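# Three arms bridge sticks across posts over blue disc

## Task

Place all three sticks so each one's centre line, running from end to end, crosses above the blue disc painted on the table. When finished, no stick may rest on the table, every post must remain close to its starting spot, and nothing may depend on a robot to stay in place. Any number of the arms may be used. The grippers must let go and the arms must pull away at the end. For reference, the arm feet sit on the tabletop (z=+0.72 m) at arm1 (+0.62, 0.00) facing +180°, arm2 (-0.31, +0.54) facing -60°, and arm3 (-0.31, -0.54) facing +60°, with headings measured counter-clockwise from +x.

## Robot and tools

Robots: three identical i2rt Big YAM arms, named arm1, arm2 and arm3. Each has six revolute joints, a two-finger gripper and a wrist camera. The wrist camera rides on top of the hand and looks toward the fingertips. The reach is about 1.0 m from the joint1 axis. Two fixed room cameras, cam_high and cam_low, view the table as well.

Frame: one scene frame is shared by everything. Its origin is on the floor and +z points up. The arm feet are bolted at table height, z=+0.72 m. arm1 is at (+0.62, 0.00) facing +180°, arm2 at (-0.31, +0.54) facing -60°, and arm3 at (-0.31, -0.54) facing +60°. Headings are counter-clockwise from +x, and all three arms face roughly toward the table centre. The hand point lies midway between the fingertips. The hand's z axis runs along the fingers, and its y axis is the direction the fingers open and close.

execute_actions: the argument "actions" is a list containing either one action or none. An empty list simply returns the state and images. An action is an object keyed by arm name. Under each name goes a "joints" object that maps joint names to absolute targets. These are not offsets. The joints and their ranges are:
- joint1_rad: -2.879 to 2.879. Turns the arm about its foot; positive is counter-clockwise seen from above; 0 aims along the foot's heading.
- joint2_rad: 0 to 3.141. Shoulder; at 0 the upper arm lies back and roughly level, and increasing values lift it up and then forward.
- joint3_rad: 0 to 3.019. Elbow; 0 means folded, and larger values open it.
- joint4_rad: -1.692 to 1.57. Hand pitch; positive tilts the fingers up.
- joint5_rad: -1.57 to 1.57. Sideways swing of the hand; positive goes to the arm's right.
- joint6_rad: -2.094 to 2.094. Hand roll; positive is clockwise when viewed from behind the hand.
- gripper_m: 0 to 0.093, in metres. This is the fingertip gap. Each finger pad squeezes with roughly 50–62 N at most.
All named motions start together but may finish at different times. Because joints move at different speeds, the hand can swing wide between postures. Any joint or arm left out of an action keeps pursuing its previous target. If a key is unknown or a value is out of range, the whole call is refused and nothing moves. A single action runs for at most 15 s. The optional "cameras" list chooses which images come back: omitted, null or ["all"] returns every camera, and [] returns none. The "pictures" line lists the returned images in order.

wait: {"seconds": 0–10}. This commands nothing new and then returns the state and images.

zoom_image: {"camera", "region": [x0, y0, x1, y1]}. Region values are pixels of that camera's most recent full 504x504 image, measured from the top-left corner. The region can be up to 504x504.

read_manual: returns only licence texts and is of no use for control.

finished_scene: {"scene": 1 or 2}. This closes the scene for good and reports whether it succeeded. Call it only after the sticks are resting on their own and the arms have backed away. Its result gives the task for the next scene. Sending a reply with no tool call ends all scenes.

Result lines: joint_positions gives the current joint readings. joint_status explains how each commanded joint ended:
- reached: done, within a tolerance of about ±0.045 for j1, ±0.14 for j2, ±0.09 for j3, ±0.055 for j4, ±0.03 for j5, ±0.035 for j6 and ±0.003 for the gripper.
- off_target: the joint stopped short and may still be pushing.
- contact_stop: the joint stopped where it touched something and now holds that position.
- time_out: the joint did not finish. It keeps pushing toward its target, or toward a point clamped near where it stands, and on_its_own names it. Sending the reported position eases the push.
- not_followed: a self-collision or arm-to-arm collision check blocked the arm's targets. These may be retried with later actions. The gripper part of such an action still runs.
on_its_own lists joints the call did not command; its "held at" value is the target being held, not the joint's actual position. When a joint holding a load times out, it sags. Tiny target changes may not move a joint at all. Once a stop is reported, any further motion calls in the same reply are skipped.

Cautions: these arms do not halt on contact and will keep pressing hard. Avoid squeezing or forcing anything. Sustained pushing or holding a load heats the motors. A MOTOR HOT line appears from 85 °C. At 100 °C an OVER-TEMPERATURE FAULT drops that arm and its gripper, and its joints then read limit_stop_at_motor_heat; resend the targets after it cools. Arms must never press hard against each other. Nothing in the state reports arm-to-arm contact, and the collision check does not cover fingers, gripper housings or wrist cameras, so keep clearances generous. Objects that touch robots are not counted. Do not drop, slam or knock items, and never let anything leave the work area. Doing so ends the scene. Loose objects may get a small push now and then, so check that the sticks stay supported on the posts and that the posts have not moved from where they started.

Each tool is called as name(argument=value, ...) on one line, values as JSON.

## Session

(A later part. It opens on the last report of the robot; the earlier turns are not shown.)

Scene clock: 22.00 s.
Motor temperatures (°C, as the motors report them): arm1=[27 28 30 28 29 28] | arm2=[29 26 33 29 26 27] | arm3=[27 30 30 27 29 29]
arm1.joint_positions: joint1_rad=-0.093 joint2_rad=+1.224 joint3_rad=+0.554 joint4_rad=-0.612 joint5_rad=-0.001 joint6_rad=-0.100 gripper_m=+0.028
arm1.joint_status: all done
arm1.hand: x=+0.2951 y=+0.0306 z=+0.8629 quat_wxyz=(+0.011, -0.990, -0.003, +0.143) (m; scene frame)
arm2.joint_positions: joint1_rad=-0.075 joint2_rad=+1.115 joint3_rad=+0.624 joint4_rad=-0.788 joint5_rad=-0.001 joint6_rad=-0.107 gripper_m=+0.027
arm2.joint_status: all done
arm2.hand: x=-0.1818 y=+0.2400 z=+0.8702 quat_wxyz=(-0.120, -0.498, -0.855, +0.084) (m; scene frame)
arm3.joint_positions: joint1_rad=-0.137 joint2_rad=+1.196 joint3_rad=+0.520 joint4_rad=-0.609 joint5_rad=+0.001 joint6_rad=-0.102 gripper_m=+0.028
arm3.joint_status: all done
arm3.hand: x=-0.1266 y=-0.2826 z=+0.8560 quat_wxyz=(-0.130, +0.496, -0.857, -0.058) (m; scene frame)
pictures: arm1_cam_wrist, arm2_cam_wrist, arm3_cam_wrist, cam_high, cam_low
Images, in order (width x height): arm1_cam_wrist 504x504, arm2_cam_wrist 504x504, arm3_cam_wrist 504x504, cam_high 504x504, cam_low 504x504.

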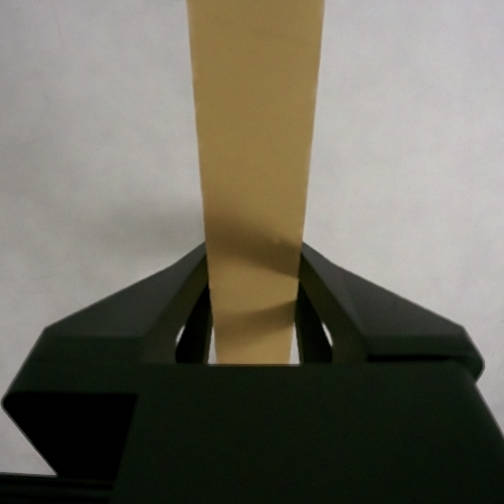

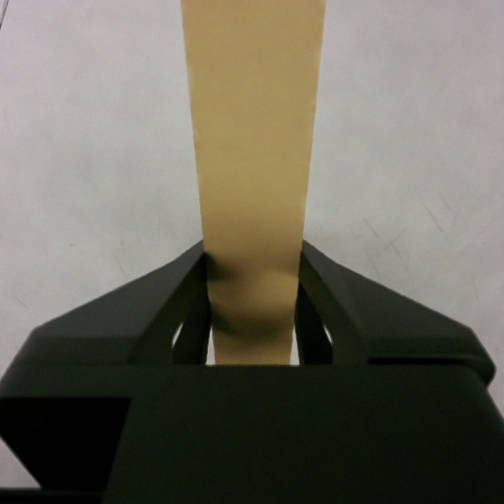

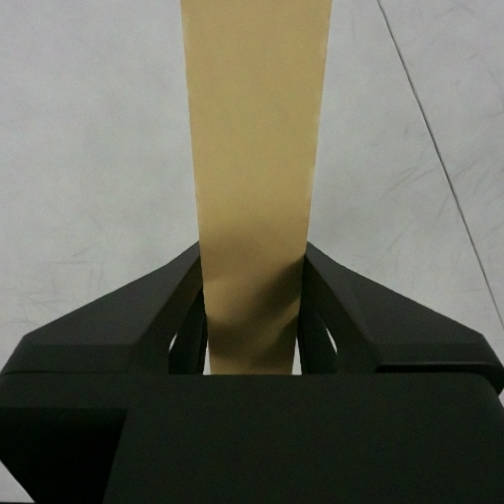

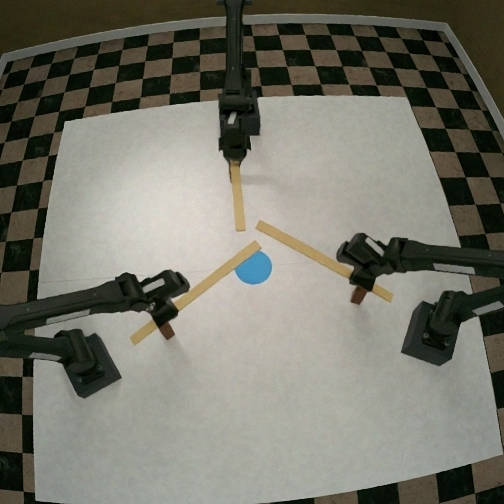

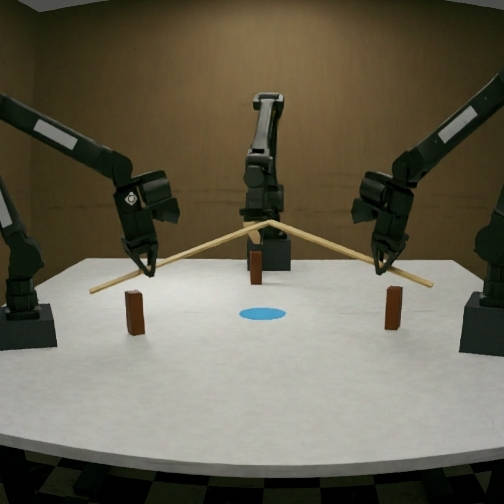

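execute_actions(actions=[{"arm1":{"joints":{"joint1_rad":-0.074,"joint2_rad":1.296,"joint3_rad":0.694,"joint4_rad":-0.639,"joint6_rad":-0.08}},"arm2":{"joints":{"joint1_rad":-0.056,"joint2_rad":1.202,"joint3_rad":0.762,"joint4_rad":-0.80,"joint6_rad":-0.088}},"arm3":{"joints":{"joint1_rad":-0.118,"joint2_rad":1.271,"joint3_rad":0.651,"joint4_rad":-0.632,"joint6_rad":-0.085}}}], cameras=["cam_high", "cam_low"])

zoom_image(camera="cam_high", region=[170, 150, 350, 310])

zoom_image(camera="cam_low", region=[180, 180, 340, 330])

Scene clock: 24.23 s.
Motor temperatures (°C, as the motors report them): arm1=[27 28 31 28 29 28] | arm2=[29 26 34 29 26 27] | arm3=[27 30 31 27 29 29]
arm1.joint_positions: joint1_rad=-0.086 joint2_rad=+1.298 joint3_rad=+0.656 joint4_rad=-0.632 joint5_rad=-0.001 joint6_rad=-0.090 gripper_m=+0.028
arm1.joint_status: all done
arm1.hand: x=+0.2585 y=+0.0314 z=+0.8756 quat_wxyz=(+0.010, -0.989, -0.002, +0.147) (m; scene frame)
arm2.joint_positions: joint1_rad=-0.063 joint2_rad=+1.206 joint3_rad=+0.717 joint4_rad=-0.790 joint5_rad=-0.001 joint6_rad=-0.096 gripper_m=+0.027
arm2.joint_status: all done
arm2.hand: x=-0.1641 y=+0.2102 z=+0.8790 quat_wxyz=(-0.121, -0.497, -0.855, +0.083) (m; scene frame)
arm3.joint_positions: joint1_rad=-0.127 joint2_rad=+1.261 joint3_rad=+0.620 joint4_rad=-0.623 joint5_rad=+0.001 joint6_rad=-0.093 gripper_m=+0.028
arm3.joint_status: all done
arm3.hand: x=-0.1070 y=-0.2497 z=+0.8726 quat_wxyz=(-0.139, +0.495, -0.855, -0.064) (m; scene frame)
pictures: cam_high, cam_low
Images, in order (width x height): cam_high 504x504, cam_low 504x504.

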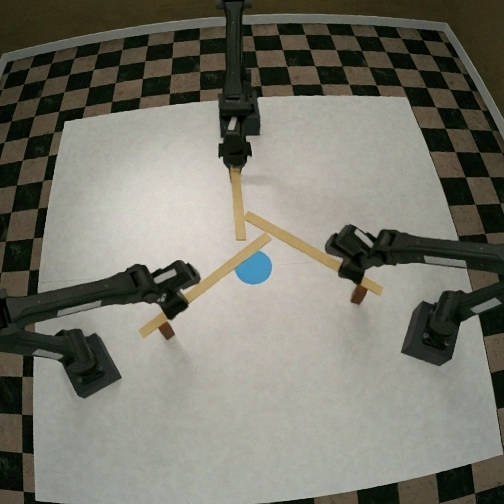

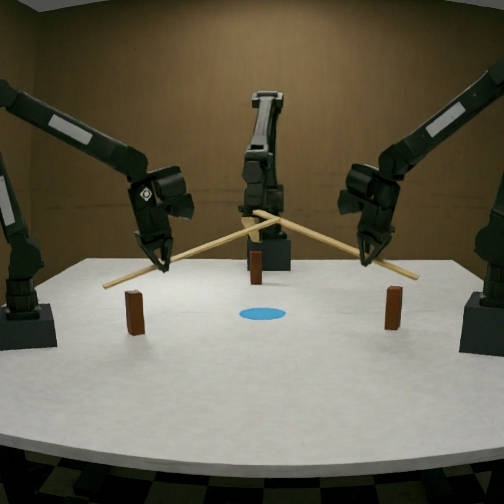

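Region (170, 150, 350, 310) of cam_high's 504x504 image, scaled by 2.800, with more detail than that image has.

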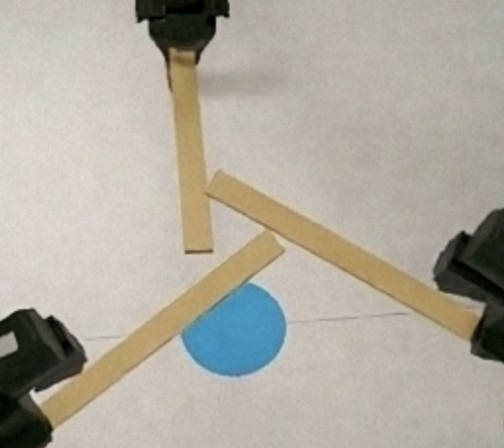

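Region (180, 180, 340, 330) of cam_low's 504x504 image, scaled by 3.150, with more detail than that image has; it fills the top 472 rows of this view, and the rest is white.

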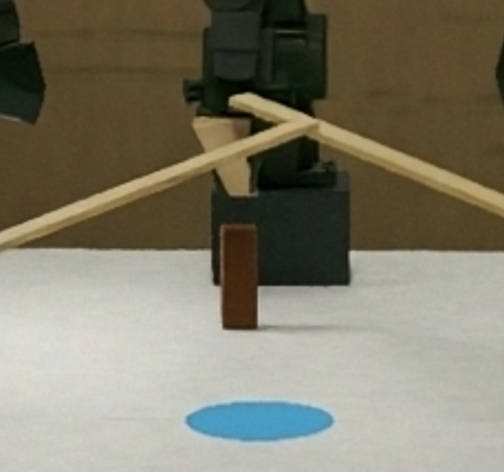

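execute_actions(actions=[{"arm1":{"joints":{"joint1_rad":-0.061,"joint2_rad":1.377,"joint3_rad":0.806,"joint4_rad":-0.667,"joint6_rad":-0.071}},"arm2":{"joints":{"joint1_rad":-0.045,"joint2_rad":1.291,"joint3_rad":0.878,"joint4_rad":-0.813,"joint6_rad":-0.079}},"arm3":{"joints":{"joint1_rad":-0.107,"joint2_rad":1.359,"joint3_rad":0.76,"joint4_rad":-0.661,"joint6_rad":-0.075}}}], cameras=["cam_high", "cam_low"])

zoom_image(camera="cam_high", region=[120, 140, 400, 360])

zoom_image(camera="cam_low", region=[180, 180, 340, 330])

Scene clock: 25.53 s.
Motor temperatures (°C, as the motors report them): arm1=[27 28 31 28 29 28] | arm2=[29 26 34 29 26 27] | arm3=[27 30 31 27 29 29]
arm1.joint_positions: joint1_rad=-0.071 joint2_rad=+1.378 joint3_rad=+0.765 joint4_rad=-0.661 joint5_rad=-0.001 joint6_rad=-0.082 gripper_m=+0.028
arm1.joint_status: all done
arm1.hand: x=+0.2207 y=+0.0288 z=+0.8865 quat_wxyz=(+0.008, -0.989, -0.005, +0.148) (m; scene frame)
arm2.joint_positions: joint1_rad=-0.052 joint2_rad=+1.291 joint3_rad=+0.832 joint4_rad=-0.803 joint5_rad=-0.001 joint6_rad=-0.088 gripper_m=+0.027
arm2.joint_status: all done
arm2.hand: x=-0.1430 y=+0.1739 z=+0.8955 quat_wxyz=(-0.129, -0.495, -0.855, +0.087) (m; scene frame)
arm3.joint_positions: joint1_rad=-0.116 joint2_rad=+1.349 joint3_rad=+0.727 joint4_rad=-0.651 joint5_rad=+0.001 joint6_rad=-0.083 gripper_m=+0.028
arm3.joint_status: all done
arm3.hand: x=-0.0902 y=-0.2179 z=+0.8805 quat_wxyz=(-0.134, +0.497, -0.855, -0.064) (m; scene frame)
pictures: cam_high, cam_low
Images, in order (width x height): cam_high 504x504, cam_low 504x504.

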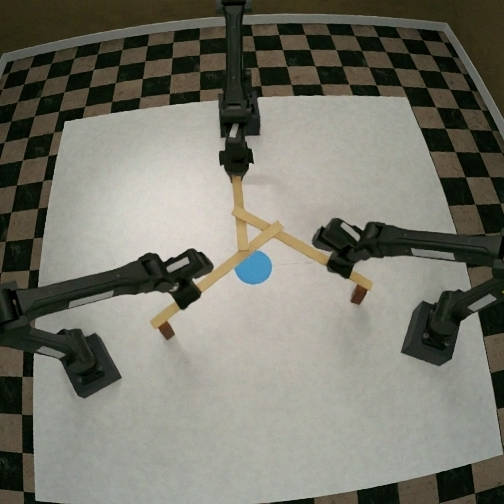

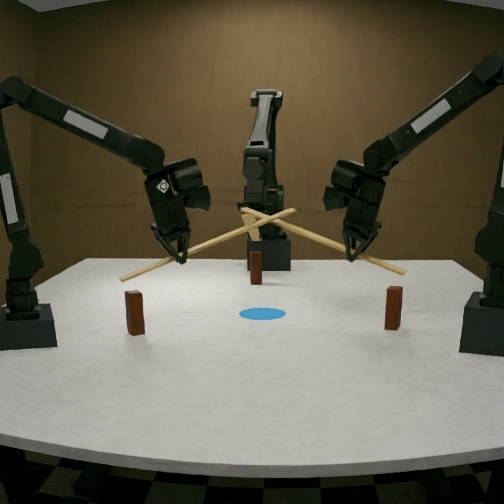

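Region (120, 140, 400, 360) of cam_high's 504x504 image, scaled by 1.800, with more detail than that image has; it fills the top 396 rows of this view, and the rest is white.

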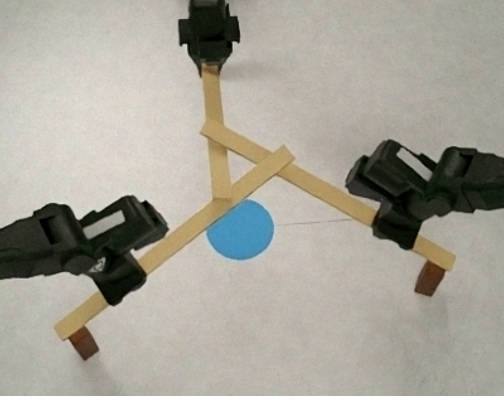

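Region (180, 180, 340, 330) of cam_low's 504x504 image, scaled by 3.150, with more detail than that image has; it fills the top 472 rows of this view, and the rest is white.

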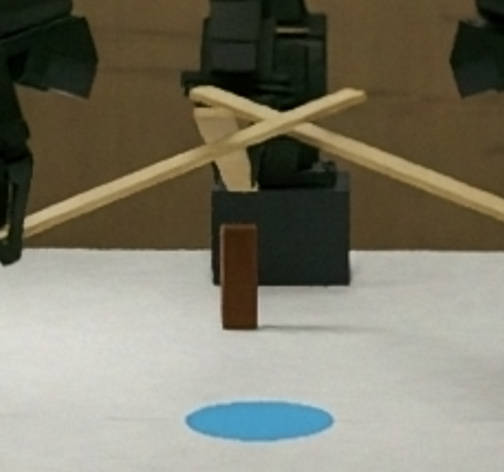

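zoom_image(camera="cam_low", region=[90, 230, 230, 345])

zoom_image(camera="cam_low", region=[310, 230, 450, 345])

Region (90, 230, 230, 345) of cam_low's 504x504 image, scaled by 3.600, with more detail than that image has; it fills the top 414 rows of this view, and the rest is white.

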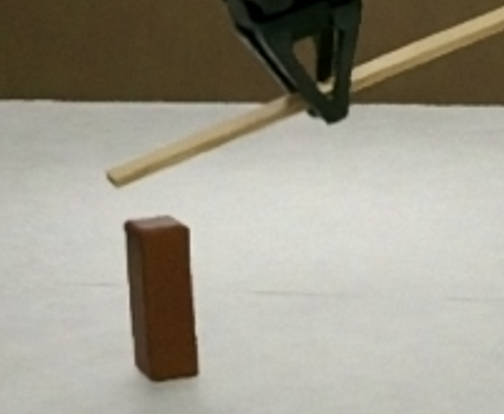

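Region (310, 230, 450, 345) of cam_low's 504x504 image, scaled by 3.600, with more detail than that image has; it fills the top 414 rows of this view, and the rest is white.

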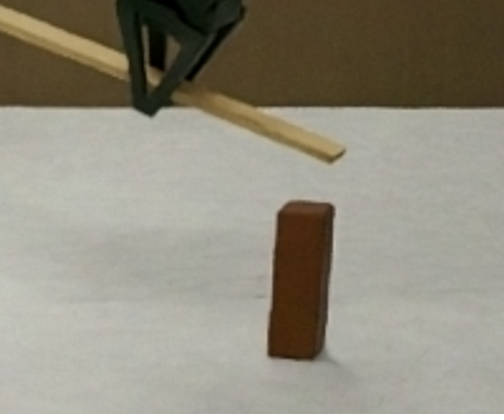

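execute_actions(actions=[{"arm1":{"joints":{"joint2_rad":1.521,"joint3_rad":0.888,"joint4_rad":-0.706}},"arm2":{"joints":{"joint2_rad":1.427,"joint3_rad":0.936,"joint4_rad":-0.847}},"arm3":{"joints":{"joint2_rad":1.489,"joint3_rad":0.798,"joint4_rad":-0.67}}}], cameras=["cam_high", "cam_low"])

zoom_image(camera="cam_high", region=[120, 140, 400, 360])

zoom_image(camera="cam_low", region=[90, 200, 440, 345])

zoom_image(camera="cam_low", region=[200, 200, 330, 300])

Scene clock: 28.07 s.
Motor temperatures (°C, as the motors report them): arm1=[27 28 32 28 29 28] | arm2=[29 26 35 29 26 27] | arm3=[27 30 32 27 29 29]
arm1.joint_positions: joint1_rad=-0.071 joint2_rad=+1.528 joint3_rad=+0.851 joint4_rad=-0.699 joint5_rad=-0.001 joint6_rad=-0.081 gripper_m=+0.028
arm1.joint_status: all done
arm1.hand: x=+0.2023 y=+0.0300 z=+0.8574 quat_wxyz=(+0.004, -0.995, -0.005, +0.097) (m; scene frame)
arm2.joint_positions: joint1_rad=-0.052 joint2_rad=+1.433 joint3_rad=+0.893 joint4_rad=-0.834 joint5_rad=-0.001 joint6_rad=-0.087 gripper_m=+0.027
arm2.joint_status: all done
arm2.hand: x=-0.1373 y=+0.1619 z=+0.8632 quat_wxyz=(-0.083, -0.499, -0.861, +0.055) (m; scene frame)
arm3.joint_positions: joint1_rad=-0.116 joint2_rad=+1.481 joint3_rad=+0.768 joint4_rad=-0.660 joint5_rad=+0.001 joint6_rad=-0.081 gripper_m=+0.028
arm3.joint_status: all done
arm3.hand: x=-0.0872 y=-0.2135 z=+0.8460 quat_wxyz=(-0.089, +0.499, -0.861, -0.042) (m; scene frame)
pictures: cam_high, cam_low
Images, in order (width x height): cam_high 504x504, cam_low 504x504.

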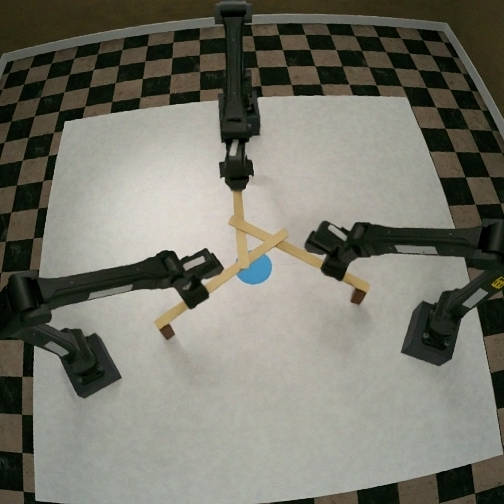

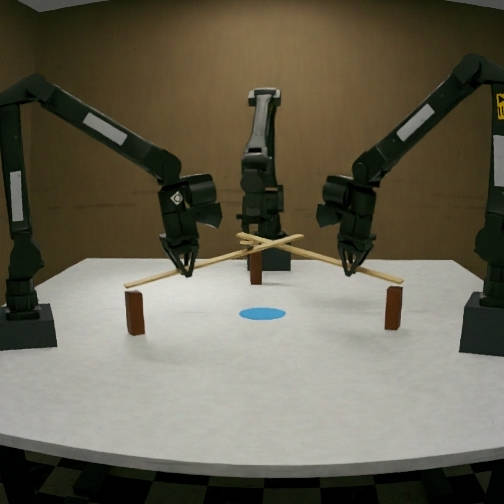

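Region (120, 140, 400, 360) of cam_high's 504x504 image, scaled by 1.800, with more detail than that image has; it fills the top 396 rows of this view, and the rest is white.

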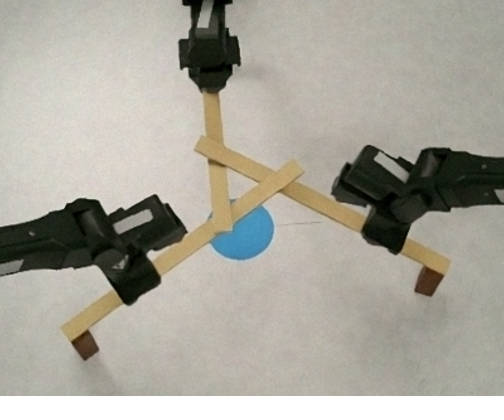

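Region (90, 200, 440, 345) of cam_low's 504x504 image, scaled by 1.440, with more detail than that image has; it fills the top 209 rows of this view, and the rest is white.

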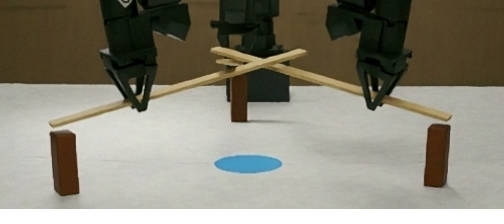

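Region (200, 200, 330, 300) of cam_low's 504x504 image, scaled by 3.877, with more detail than that image has; it fills the top 388 rows of this view, and the rest is white.

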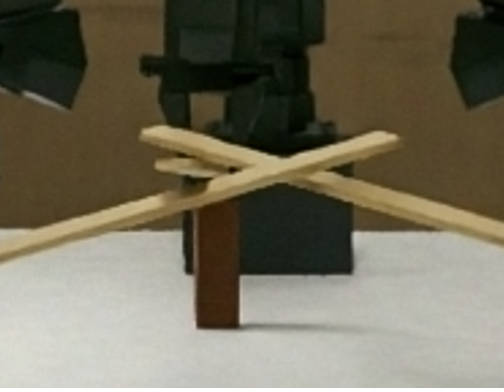

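zoom_image(camera="cam_high", region=[135, 280, 225, 350])

zoom_image(camera="cam_high", region=[310, 250, 400, 320])

zoom_image(camera="cam_low", region=[100, 250, 210, 340])

zoom_image(camera="cam_low", region=[330, 250, 440, 340])

Region (135, 280, 225, 350) of cam_high's 504x504 image, scaled by 5.600, with more detail than that image has.

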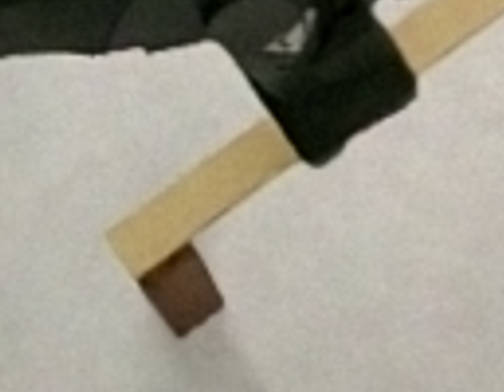

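Region (310, 250, 400, 320) of cam_high's 504x504 image, scaled by 5.600, with more detail than that image has.

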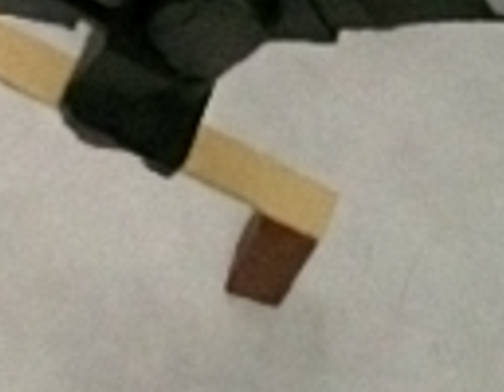

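Region (100, 250, 210, 340) of cam_low's 504x504 image, scaled by 4.582, with more detail than that image has; it fills the top 412 rows of this view, and the rest is white.

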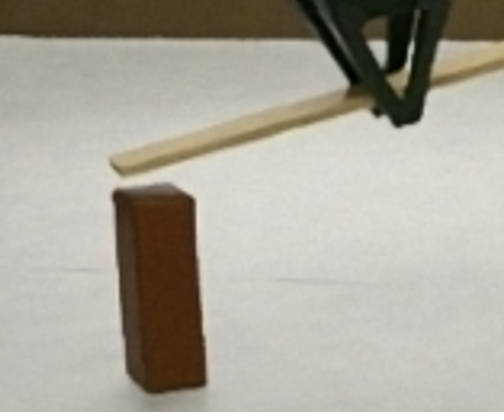

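Region (330, 250, 440, 340) of cam_low's 504x504 image, scaled by 4.582, with more detail than that image has; it fills the top 412 rows of this view, and the rest is white.

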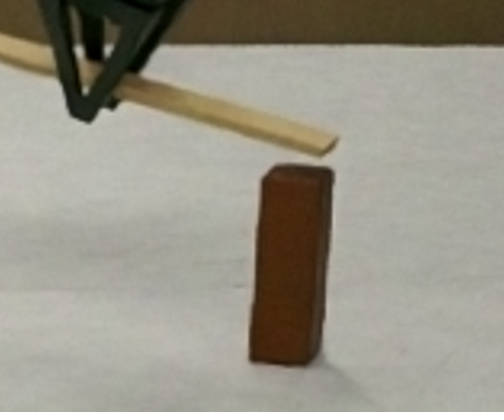

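execute_actions(actions=[{"arm1":{"joints":{"joint2_rad":1.591,"joint3_rad":0.921,"joint4_rad":-0.741}},"arm2":{"joints":{"joint2_rad":1.496,"joint3_rad":0.963,"joint4_rad":-0.878}},"arm3":{"joints":{"joint2_rad":1.563,"joint3_rad":0.832,"joint4_rad":-0.704}}}], cameras=["cam_high", "cam_low"])

zoom_image(camera="cam_low", region=[100, 250, 210, 340])

zoom_image(camera="cam_low", region=[330, 250, 440, 340])

zoom_image(camera="cam_low", region=[200, 210, 330, 300])

Scene clock: 30.50 s.
Motor temperatures (°C, as the motors report them): arm1=[27 28 32 28 29 28] | arm2=[29 26 35 29 26 27] | arm3=[27 30 32 27 29 29]
arm1.joint_positions: joint1_rad=-0.071 joint2_rad=+1.592 joint3_rad=+0.878 joint4_rad=-0.732 joint5_rad=-0.001 joint6_rad=-0.080 gripper_m=+0.028
arm1.joint_status: all done
arm1.hand: x=+0.2043 y=+0.0297 z=+0.8397 quat_wxyz=(+0.002, -0.998, -0.005, +0.062) (m; scene frame)
arm2.joint_positions: joint1_rad=-0.052 joint2_rad=+1.494 joint3_rad=+0.914 joint4_rad=-0.864 joint5_rad=-0.001 joint6_rad=-0.087 gripper_m=+0.027
arm2.joint_status: all done
arm2.hand: x=-0.1381 y=+0.1637 z=+0.8458 quat_wxyz=(-0.054, -0.500, -0.863, +0.035) (m; scene frame)
arm3.joint_positions: joint1_rad=-0.116 joint2_rad=+1.547 joint3_rad=+0.800 joint4_rad=-0.690 joint5_rad=+0.001 joint6_rad=-0.080 gripper_m=+0.028
arm3.joint_status: all done
arm3.hand: x=-0.0868 y=-0.2129 z=+0.8306 quat_wxyz=(-0.060, +0.500, -0.864, -0.029) (m; scene frame)
pictures: cam_high, cam_low
Images, in order (width x height): cam_high 504x504, cam_low 504x504.

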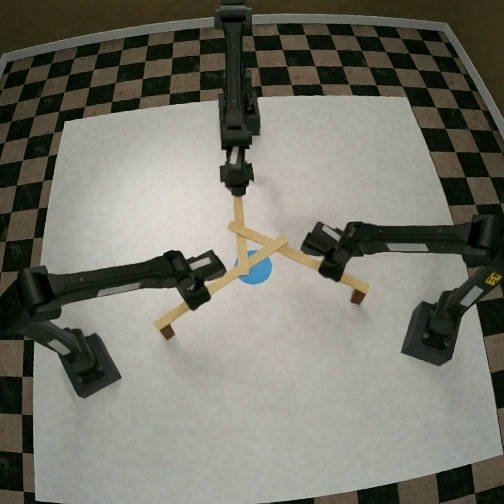

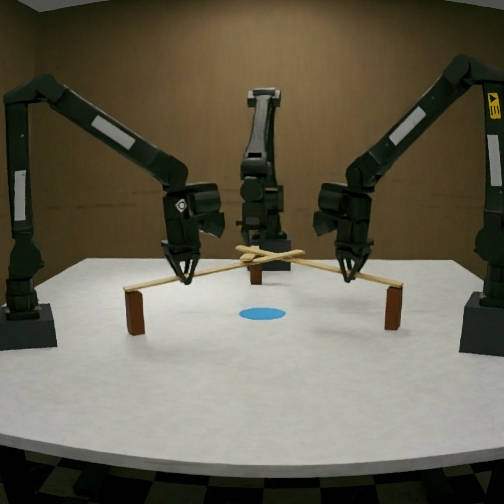

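Region (100, 250, 210, 340) of cam_low's 504x504 image, scaled by 4.582, with more detail than that image has; it fills the top 412 rows of this view, and the rest is white.

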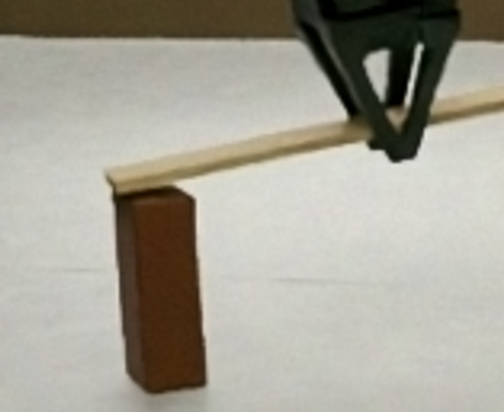

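Region (330, 250, 440, 340) of cam_low's 504x504 image, scaled by 4.582, with more detail than that image has; it fills the top 412 rows of this view, and the rest is white.

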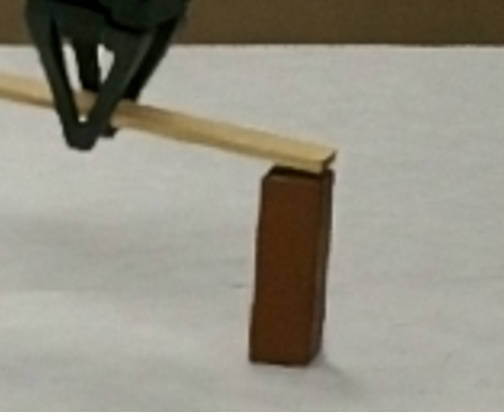

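Region (200, 210, 330, 300) of cam_low's 504x504 image, scaled by 3.877, with more detail than that image has; it fills the top 349 rows of this view, and the rest is white.

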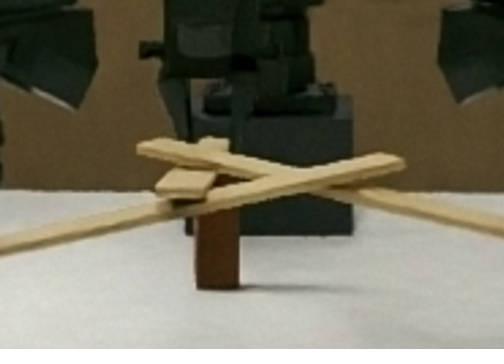

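execute_actions(actions=[{"arm1":{"joints":{"joint2_rad":1.627,"joint3_rad":0.94,"joint4_rad":-0.762}},"arm2":{"joints":{"joint2_rad":1.53,"joint3_rad":0.981,"joint4_rad":-0.901}},"arm3":{"joints":{"joint2_rad":1.602,"joint3_rad":0.851,"joint4_rad":-0.731}}}], cameras=["cam_high", "cam_low"])

zoom_image(camera="cam_low", region=[100, 230, 430, 340])

zoom_image(camera="cam_low", region=[200, 220, 330, 300])

Scene clock: 31.67 s.
Motor temperatures (°C, as the motors report them): arm1=[27 28 33 28 29 28] | arm2=[29 26 36 29 26 27] | arm3=[27 30 32 27 29 29]
arm1.joint_positions: joint1_rad=-0.071 joint2_rad=+1.620 joint3_rad=+0.894 joint4_rad=-0.752 joint5_rad=-0.001 joint6_rad=-0.078 gripper_m=+0.028
arm1.joint_status: all done
arm1.hand: x=+0.2042 y=+0.0297 z=+0.8332 quat_wxyz=(+0.000, -0.999, -0.004, +0.046) (m; scene frame)
arm2.joint_positions: joint1_rad=-0.052 joint2_rad=+1.521 joint3_rad=+0.929 joint4_rad=-0.885 joint5_rad=-0.001 joint6_rad=-0.086 gripper_m=+0.027
arm2.joint_status: all done
arm2.hand: x=-0.1382 y=+0.1640 z=+0.8398 quat_wxyz=(-0.041, -0.502, -0.864, +0.025) (m; scene frame)
arm3.joint_positions: joint1_rad=-0.116 joint2_rad=+1.576 joint3_rad=+0.819 joint4_rad=-0.714 joint5_rad=+0.001 joint6_rad=-0.080 gripper_m=+0.028
arm3.joint_status: all done
arm3.hand: x=-0.0867 y=-0.2127 z=+0.8251 quat_wxyz=(-0.045, +0.500, -0.865, -0.021) (m; scene frame)
pictures: cam_high, cam_low
Images, in order (width x height): cam_high 504x504, cam_low 504x504.

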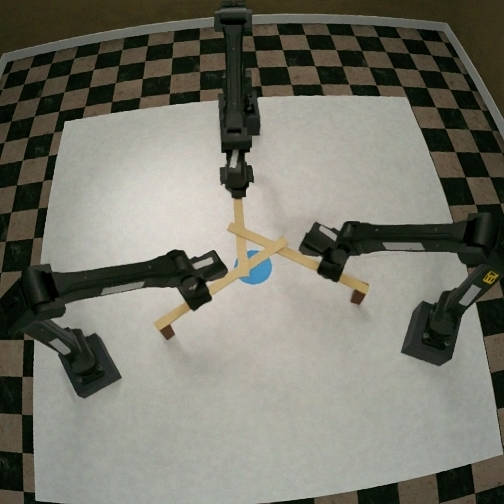

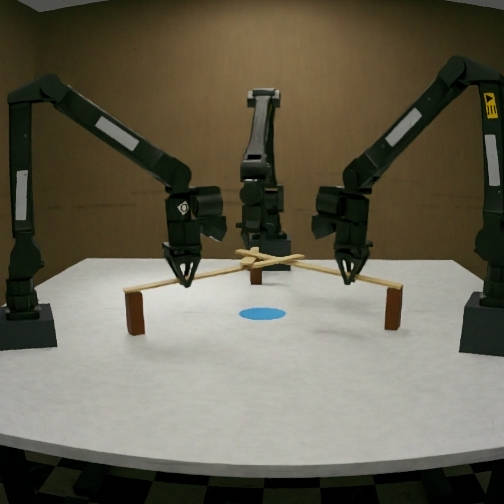

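Region (100, 230, 430, 340) of cam_low's 504x504 image, scaled by 1.527, with more detail than that image has.

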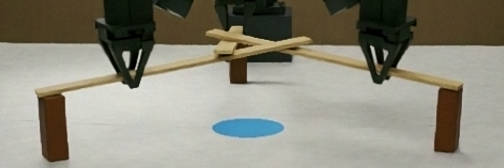

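Region (200, 220, 330, 300) of cam_low's 504x504 image, scaled by 3.877, with more detail than that image has; it fills the top 310 rows of this view, and the rest is white.

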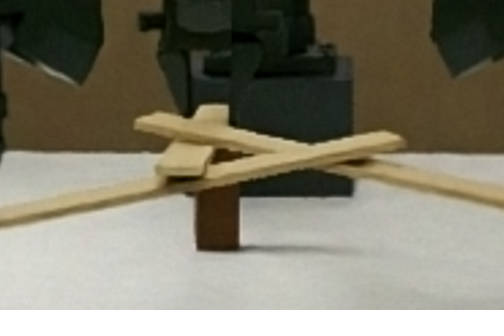

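execute_actions(actions=[{"arm1":{"joints":{"gripper_m":0.05}},"arm2":{"joints":{"gripper_m":0.05}},"arm3":{"joints":{"gripper_m":0.05}}}])

zoom_image(camera="cam_low", region=[100, 230, 430, 340])

Scene clock: 32.33 s.
Motor temperatures (°C, as the motors report them): arm1=[27 28 33 28 29 28] | arm2=[29 26 36 29 26 27] | arm3=[27 30 32 27 29 29]
arm1.joint_positions: joint1_rad=-0.071 joint2_rad=+1.620 joint3_rad=+0.894 joint4_rad=-0.752 joint5_rad=-0.001 joint6_rad=-0.078 gripper_m=+0.050
arm1.joint_status: all done
arm1.hand: x=+0.2042 y=+0.0297 z=+0.8332 quat_wxyz=(+0.000, -0.999, -0.004, +0.046) (m; scene frame)
arm2.joint_positions: joint1_rad=-0.052 joint2_rad=+1.521 joint3_rad=+0.932 joint4_rad=-0.885 joint5_rad=-0.001 joint6_rad=-0.085 gripper_m=+0.050
arm2.joint_status: all done
arm2.hand: x=-0.1376 y=+0.1627 z=+0.8409 quat_wxyz=(-0.042, -0.502, -0.864, +0.026) (m; scene frame)
arm3.joint_positions: joint1_rad=-0.116 joint2_rad=+1.576 joint3_rad=+0.819 joint4_rad=-0.718 joint5_rad=+0.001 joint6_rad=-0.079 gripper_m=+0.050
arm3.joint_status: all done
arm3.hand: x=-0.0872 y=-0.2134 z=+0.8250 quat_wxyz=(-0.043, +0.500, -0.865, -0.021) (m; scene frame)
pictures: arm1_cam_wrist, arm2_cam_wrist, arm3_cam_wrist, cam_high, cam_low
Images, in order (width x height): arm1_cam_wrist 504x504, arm2_cam_wrist 504x504, arm3_cam_wrist 504x504, cam_high 504x504, cam_low 504x504.

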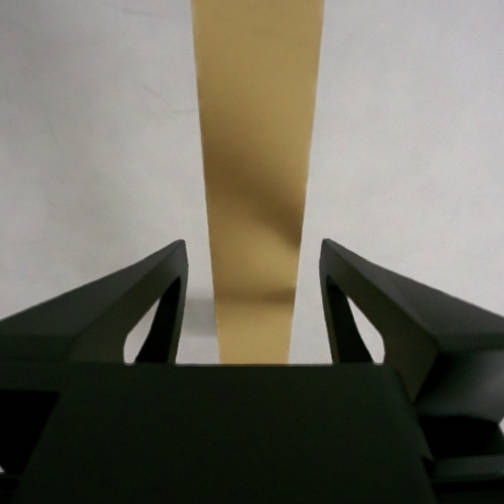

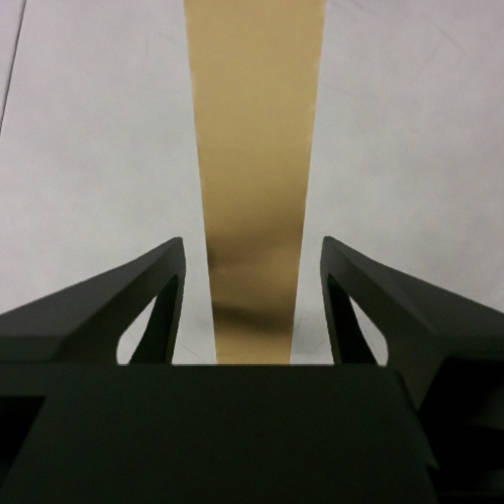

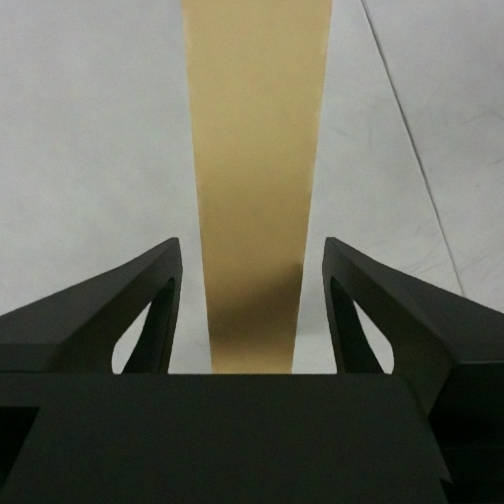

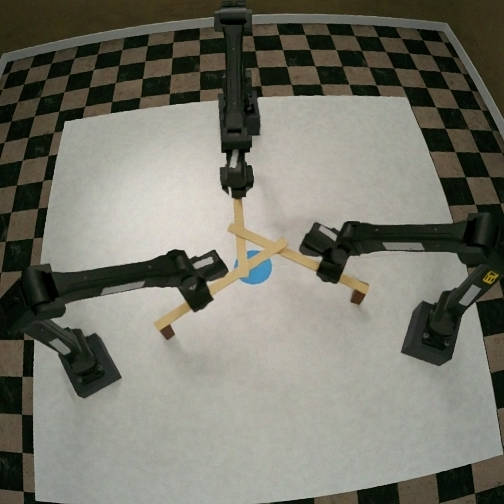

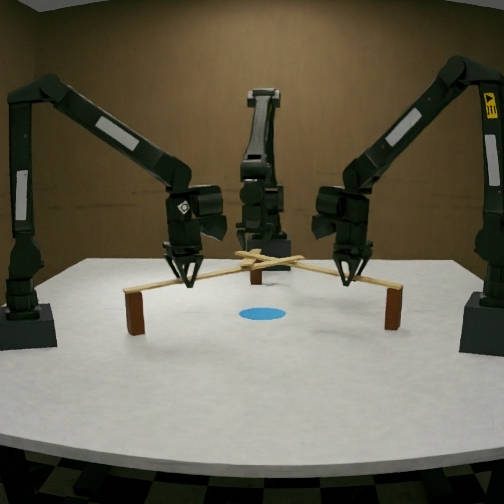

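Region (100, 230, 430, 340) of cam_low's 504x504 image, scaled by 1.527, with more detail than that image has.

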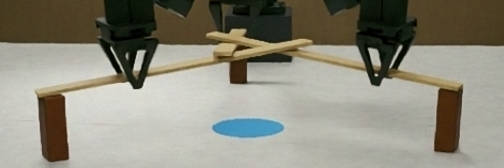

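execute_actions(actions=[{"arm1":{"joints":{"joint2_rad":1.0,"gripper_m":0.09}},"arm2":{"joints":{"joint2_rad":0.9,"gripper_m":0.09}},"arm3":{"joints":{"joint2_rad":0.96,"gripper_m":0.09}}}])

Scene clock: 33.90 s.
Motor temperatures (°C, as the motors report them): arm1=[27 29 33 28 29 28] | arm2=[29 26 36 29 26 27] | arm3=[27 31 33 27 29 29]
arm1.joint_positions: joint1_rad=-0.071 joint2_rad=+0.993 joint3_rad=+0.902 joint4_rad=-0.753 joint5_rad=-0.001 joint6_rad=-0.078 gripper_m=+0.090
arm1.joint_status: all done
arm1.hand: x=+0.2055 y=+0.0310 z=+1.0925 quat_wxyz=(+0.023, -0.935, -0.003, +0.355) (m; scene frame)
arm2.joint_positions: joint1_rad=-0.052 joint2_rad=+0.890 joint3_rad=+0.942 joint4_rad=-0.885 joint5_rad=-0.001 joint6_rad=-0.085 gripper_m=+0.090
arm2.joint_status: all done
arm2.hand: x=-0.1512 y=+0.1892 z=+1.0907 quat_wxyz=(-0.297, -0.469, -0.806, +0.205) (m; scene frame)
arm3.joint_positions: joint1_rad=-0.116 joint2_rad=+0.953 joint3_rad=+0.823 joint4_rad=-0.720 joint5_rad=+0.001 joint6_rad=-0.079 gripper_m=+0.090
arm3.joint_status: all done
arm3.hand: x=-0.0836 y=-0.2086 z=+1.0674 quat_wxyz=(-0.318, +0.468, -0.810, -0.152) (m; scene frame)
pictures: arm1_cam_wrist, arm2_cam_wrist, arm3_cam_wrist, cam_high, cam_low
Images, in order (width x height): arm1_cam_wrist 504x504, arm2_cam_wrist 504x504, arm3_cam_wrist 504x504, cam_high 504x504, cam_low 504x504.

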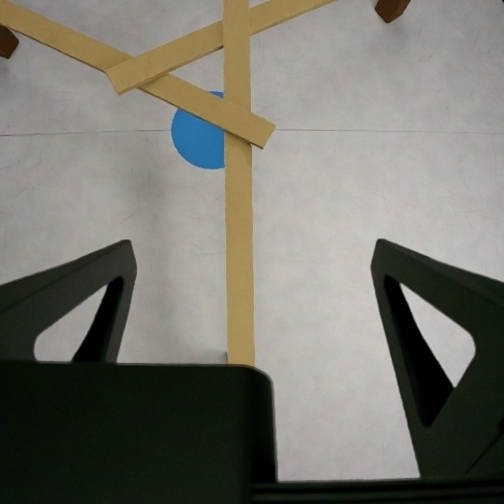

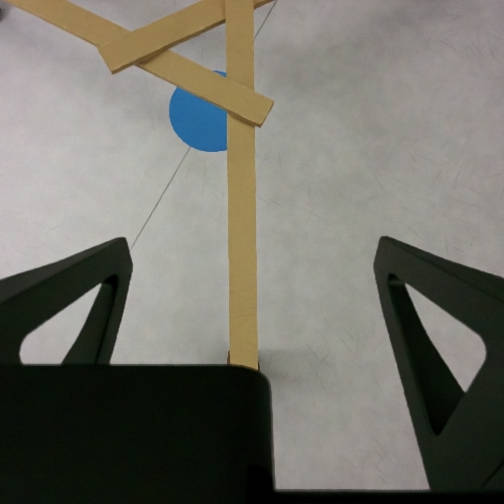

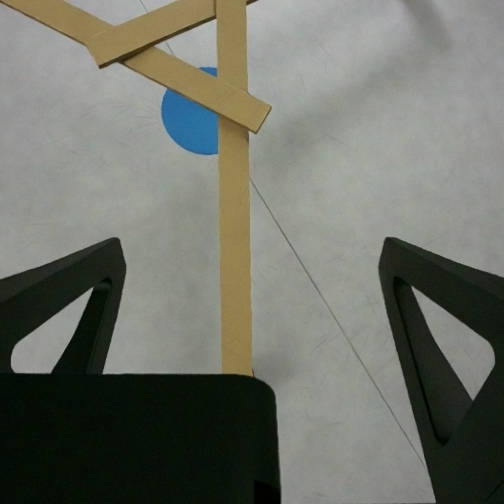

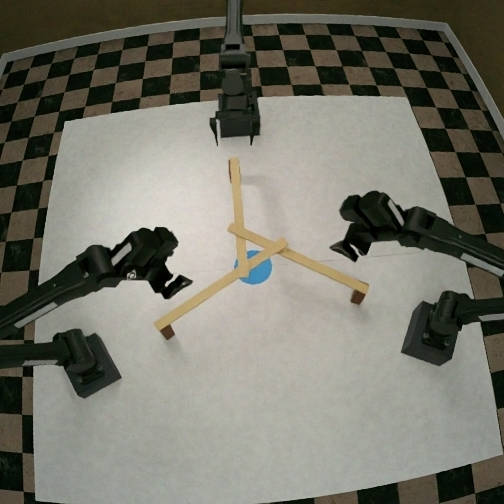

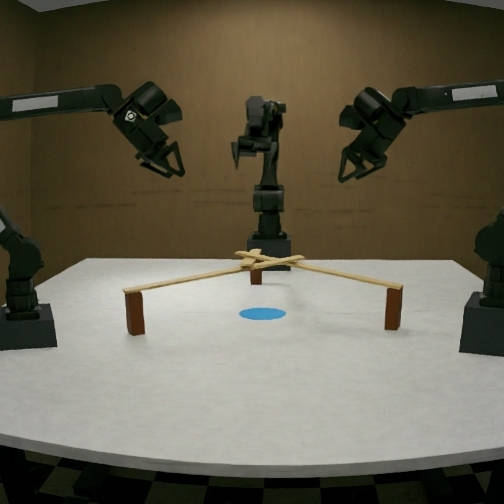

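finished_scene(scene=1)

The scene is finished: the task was done.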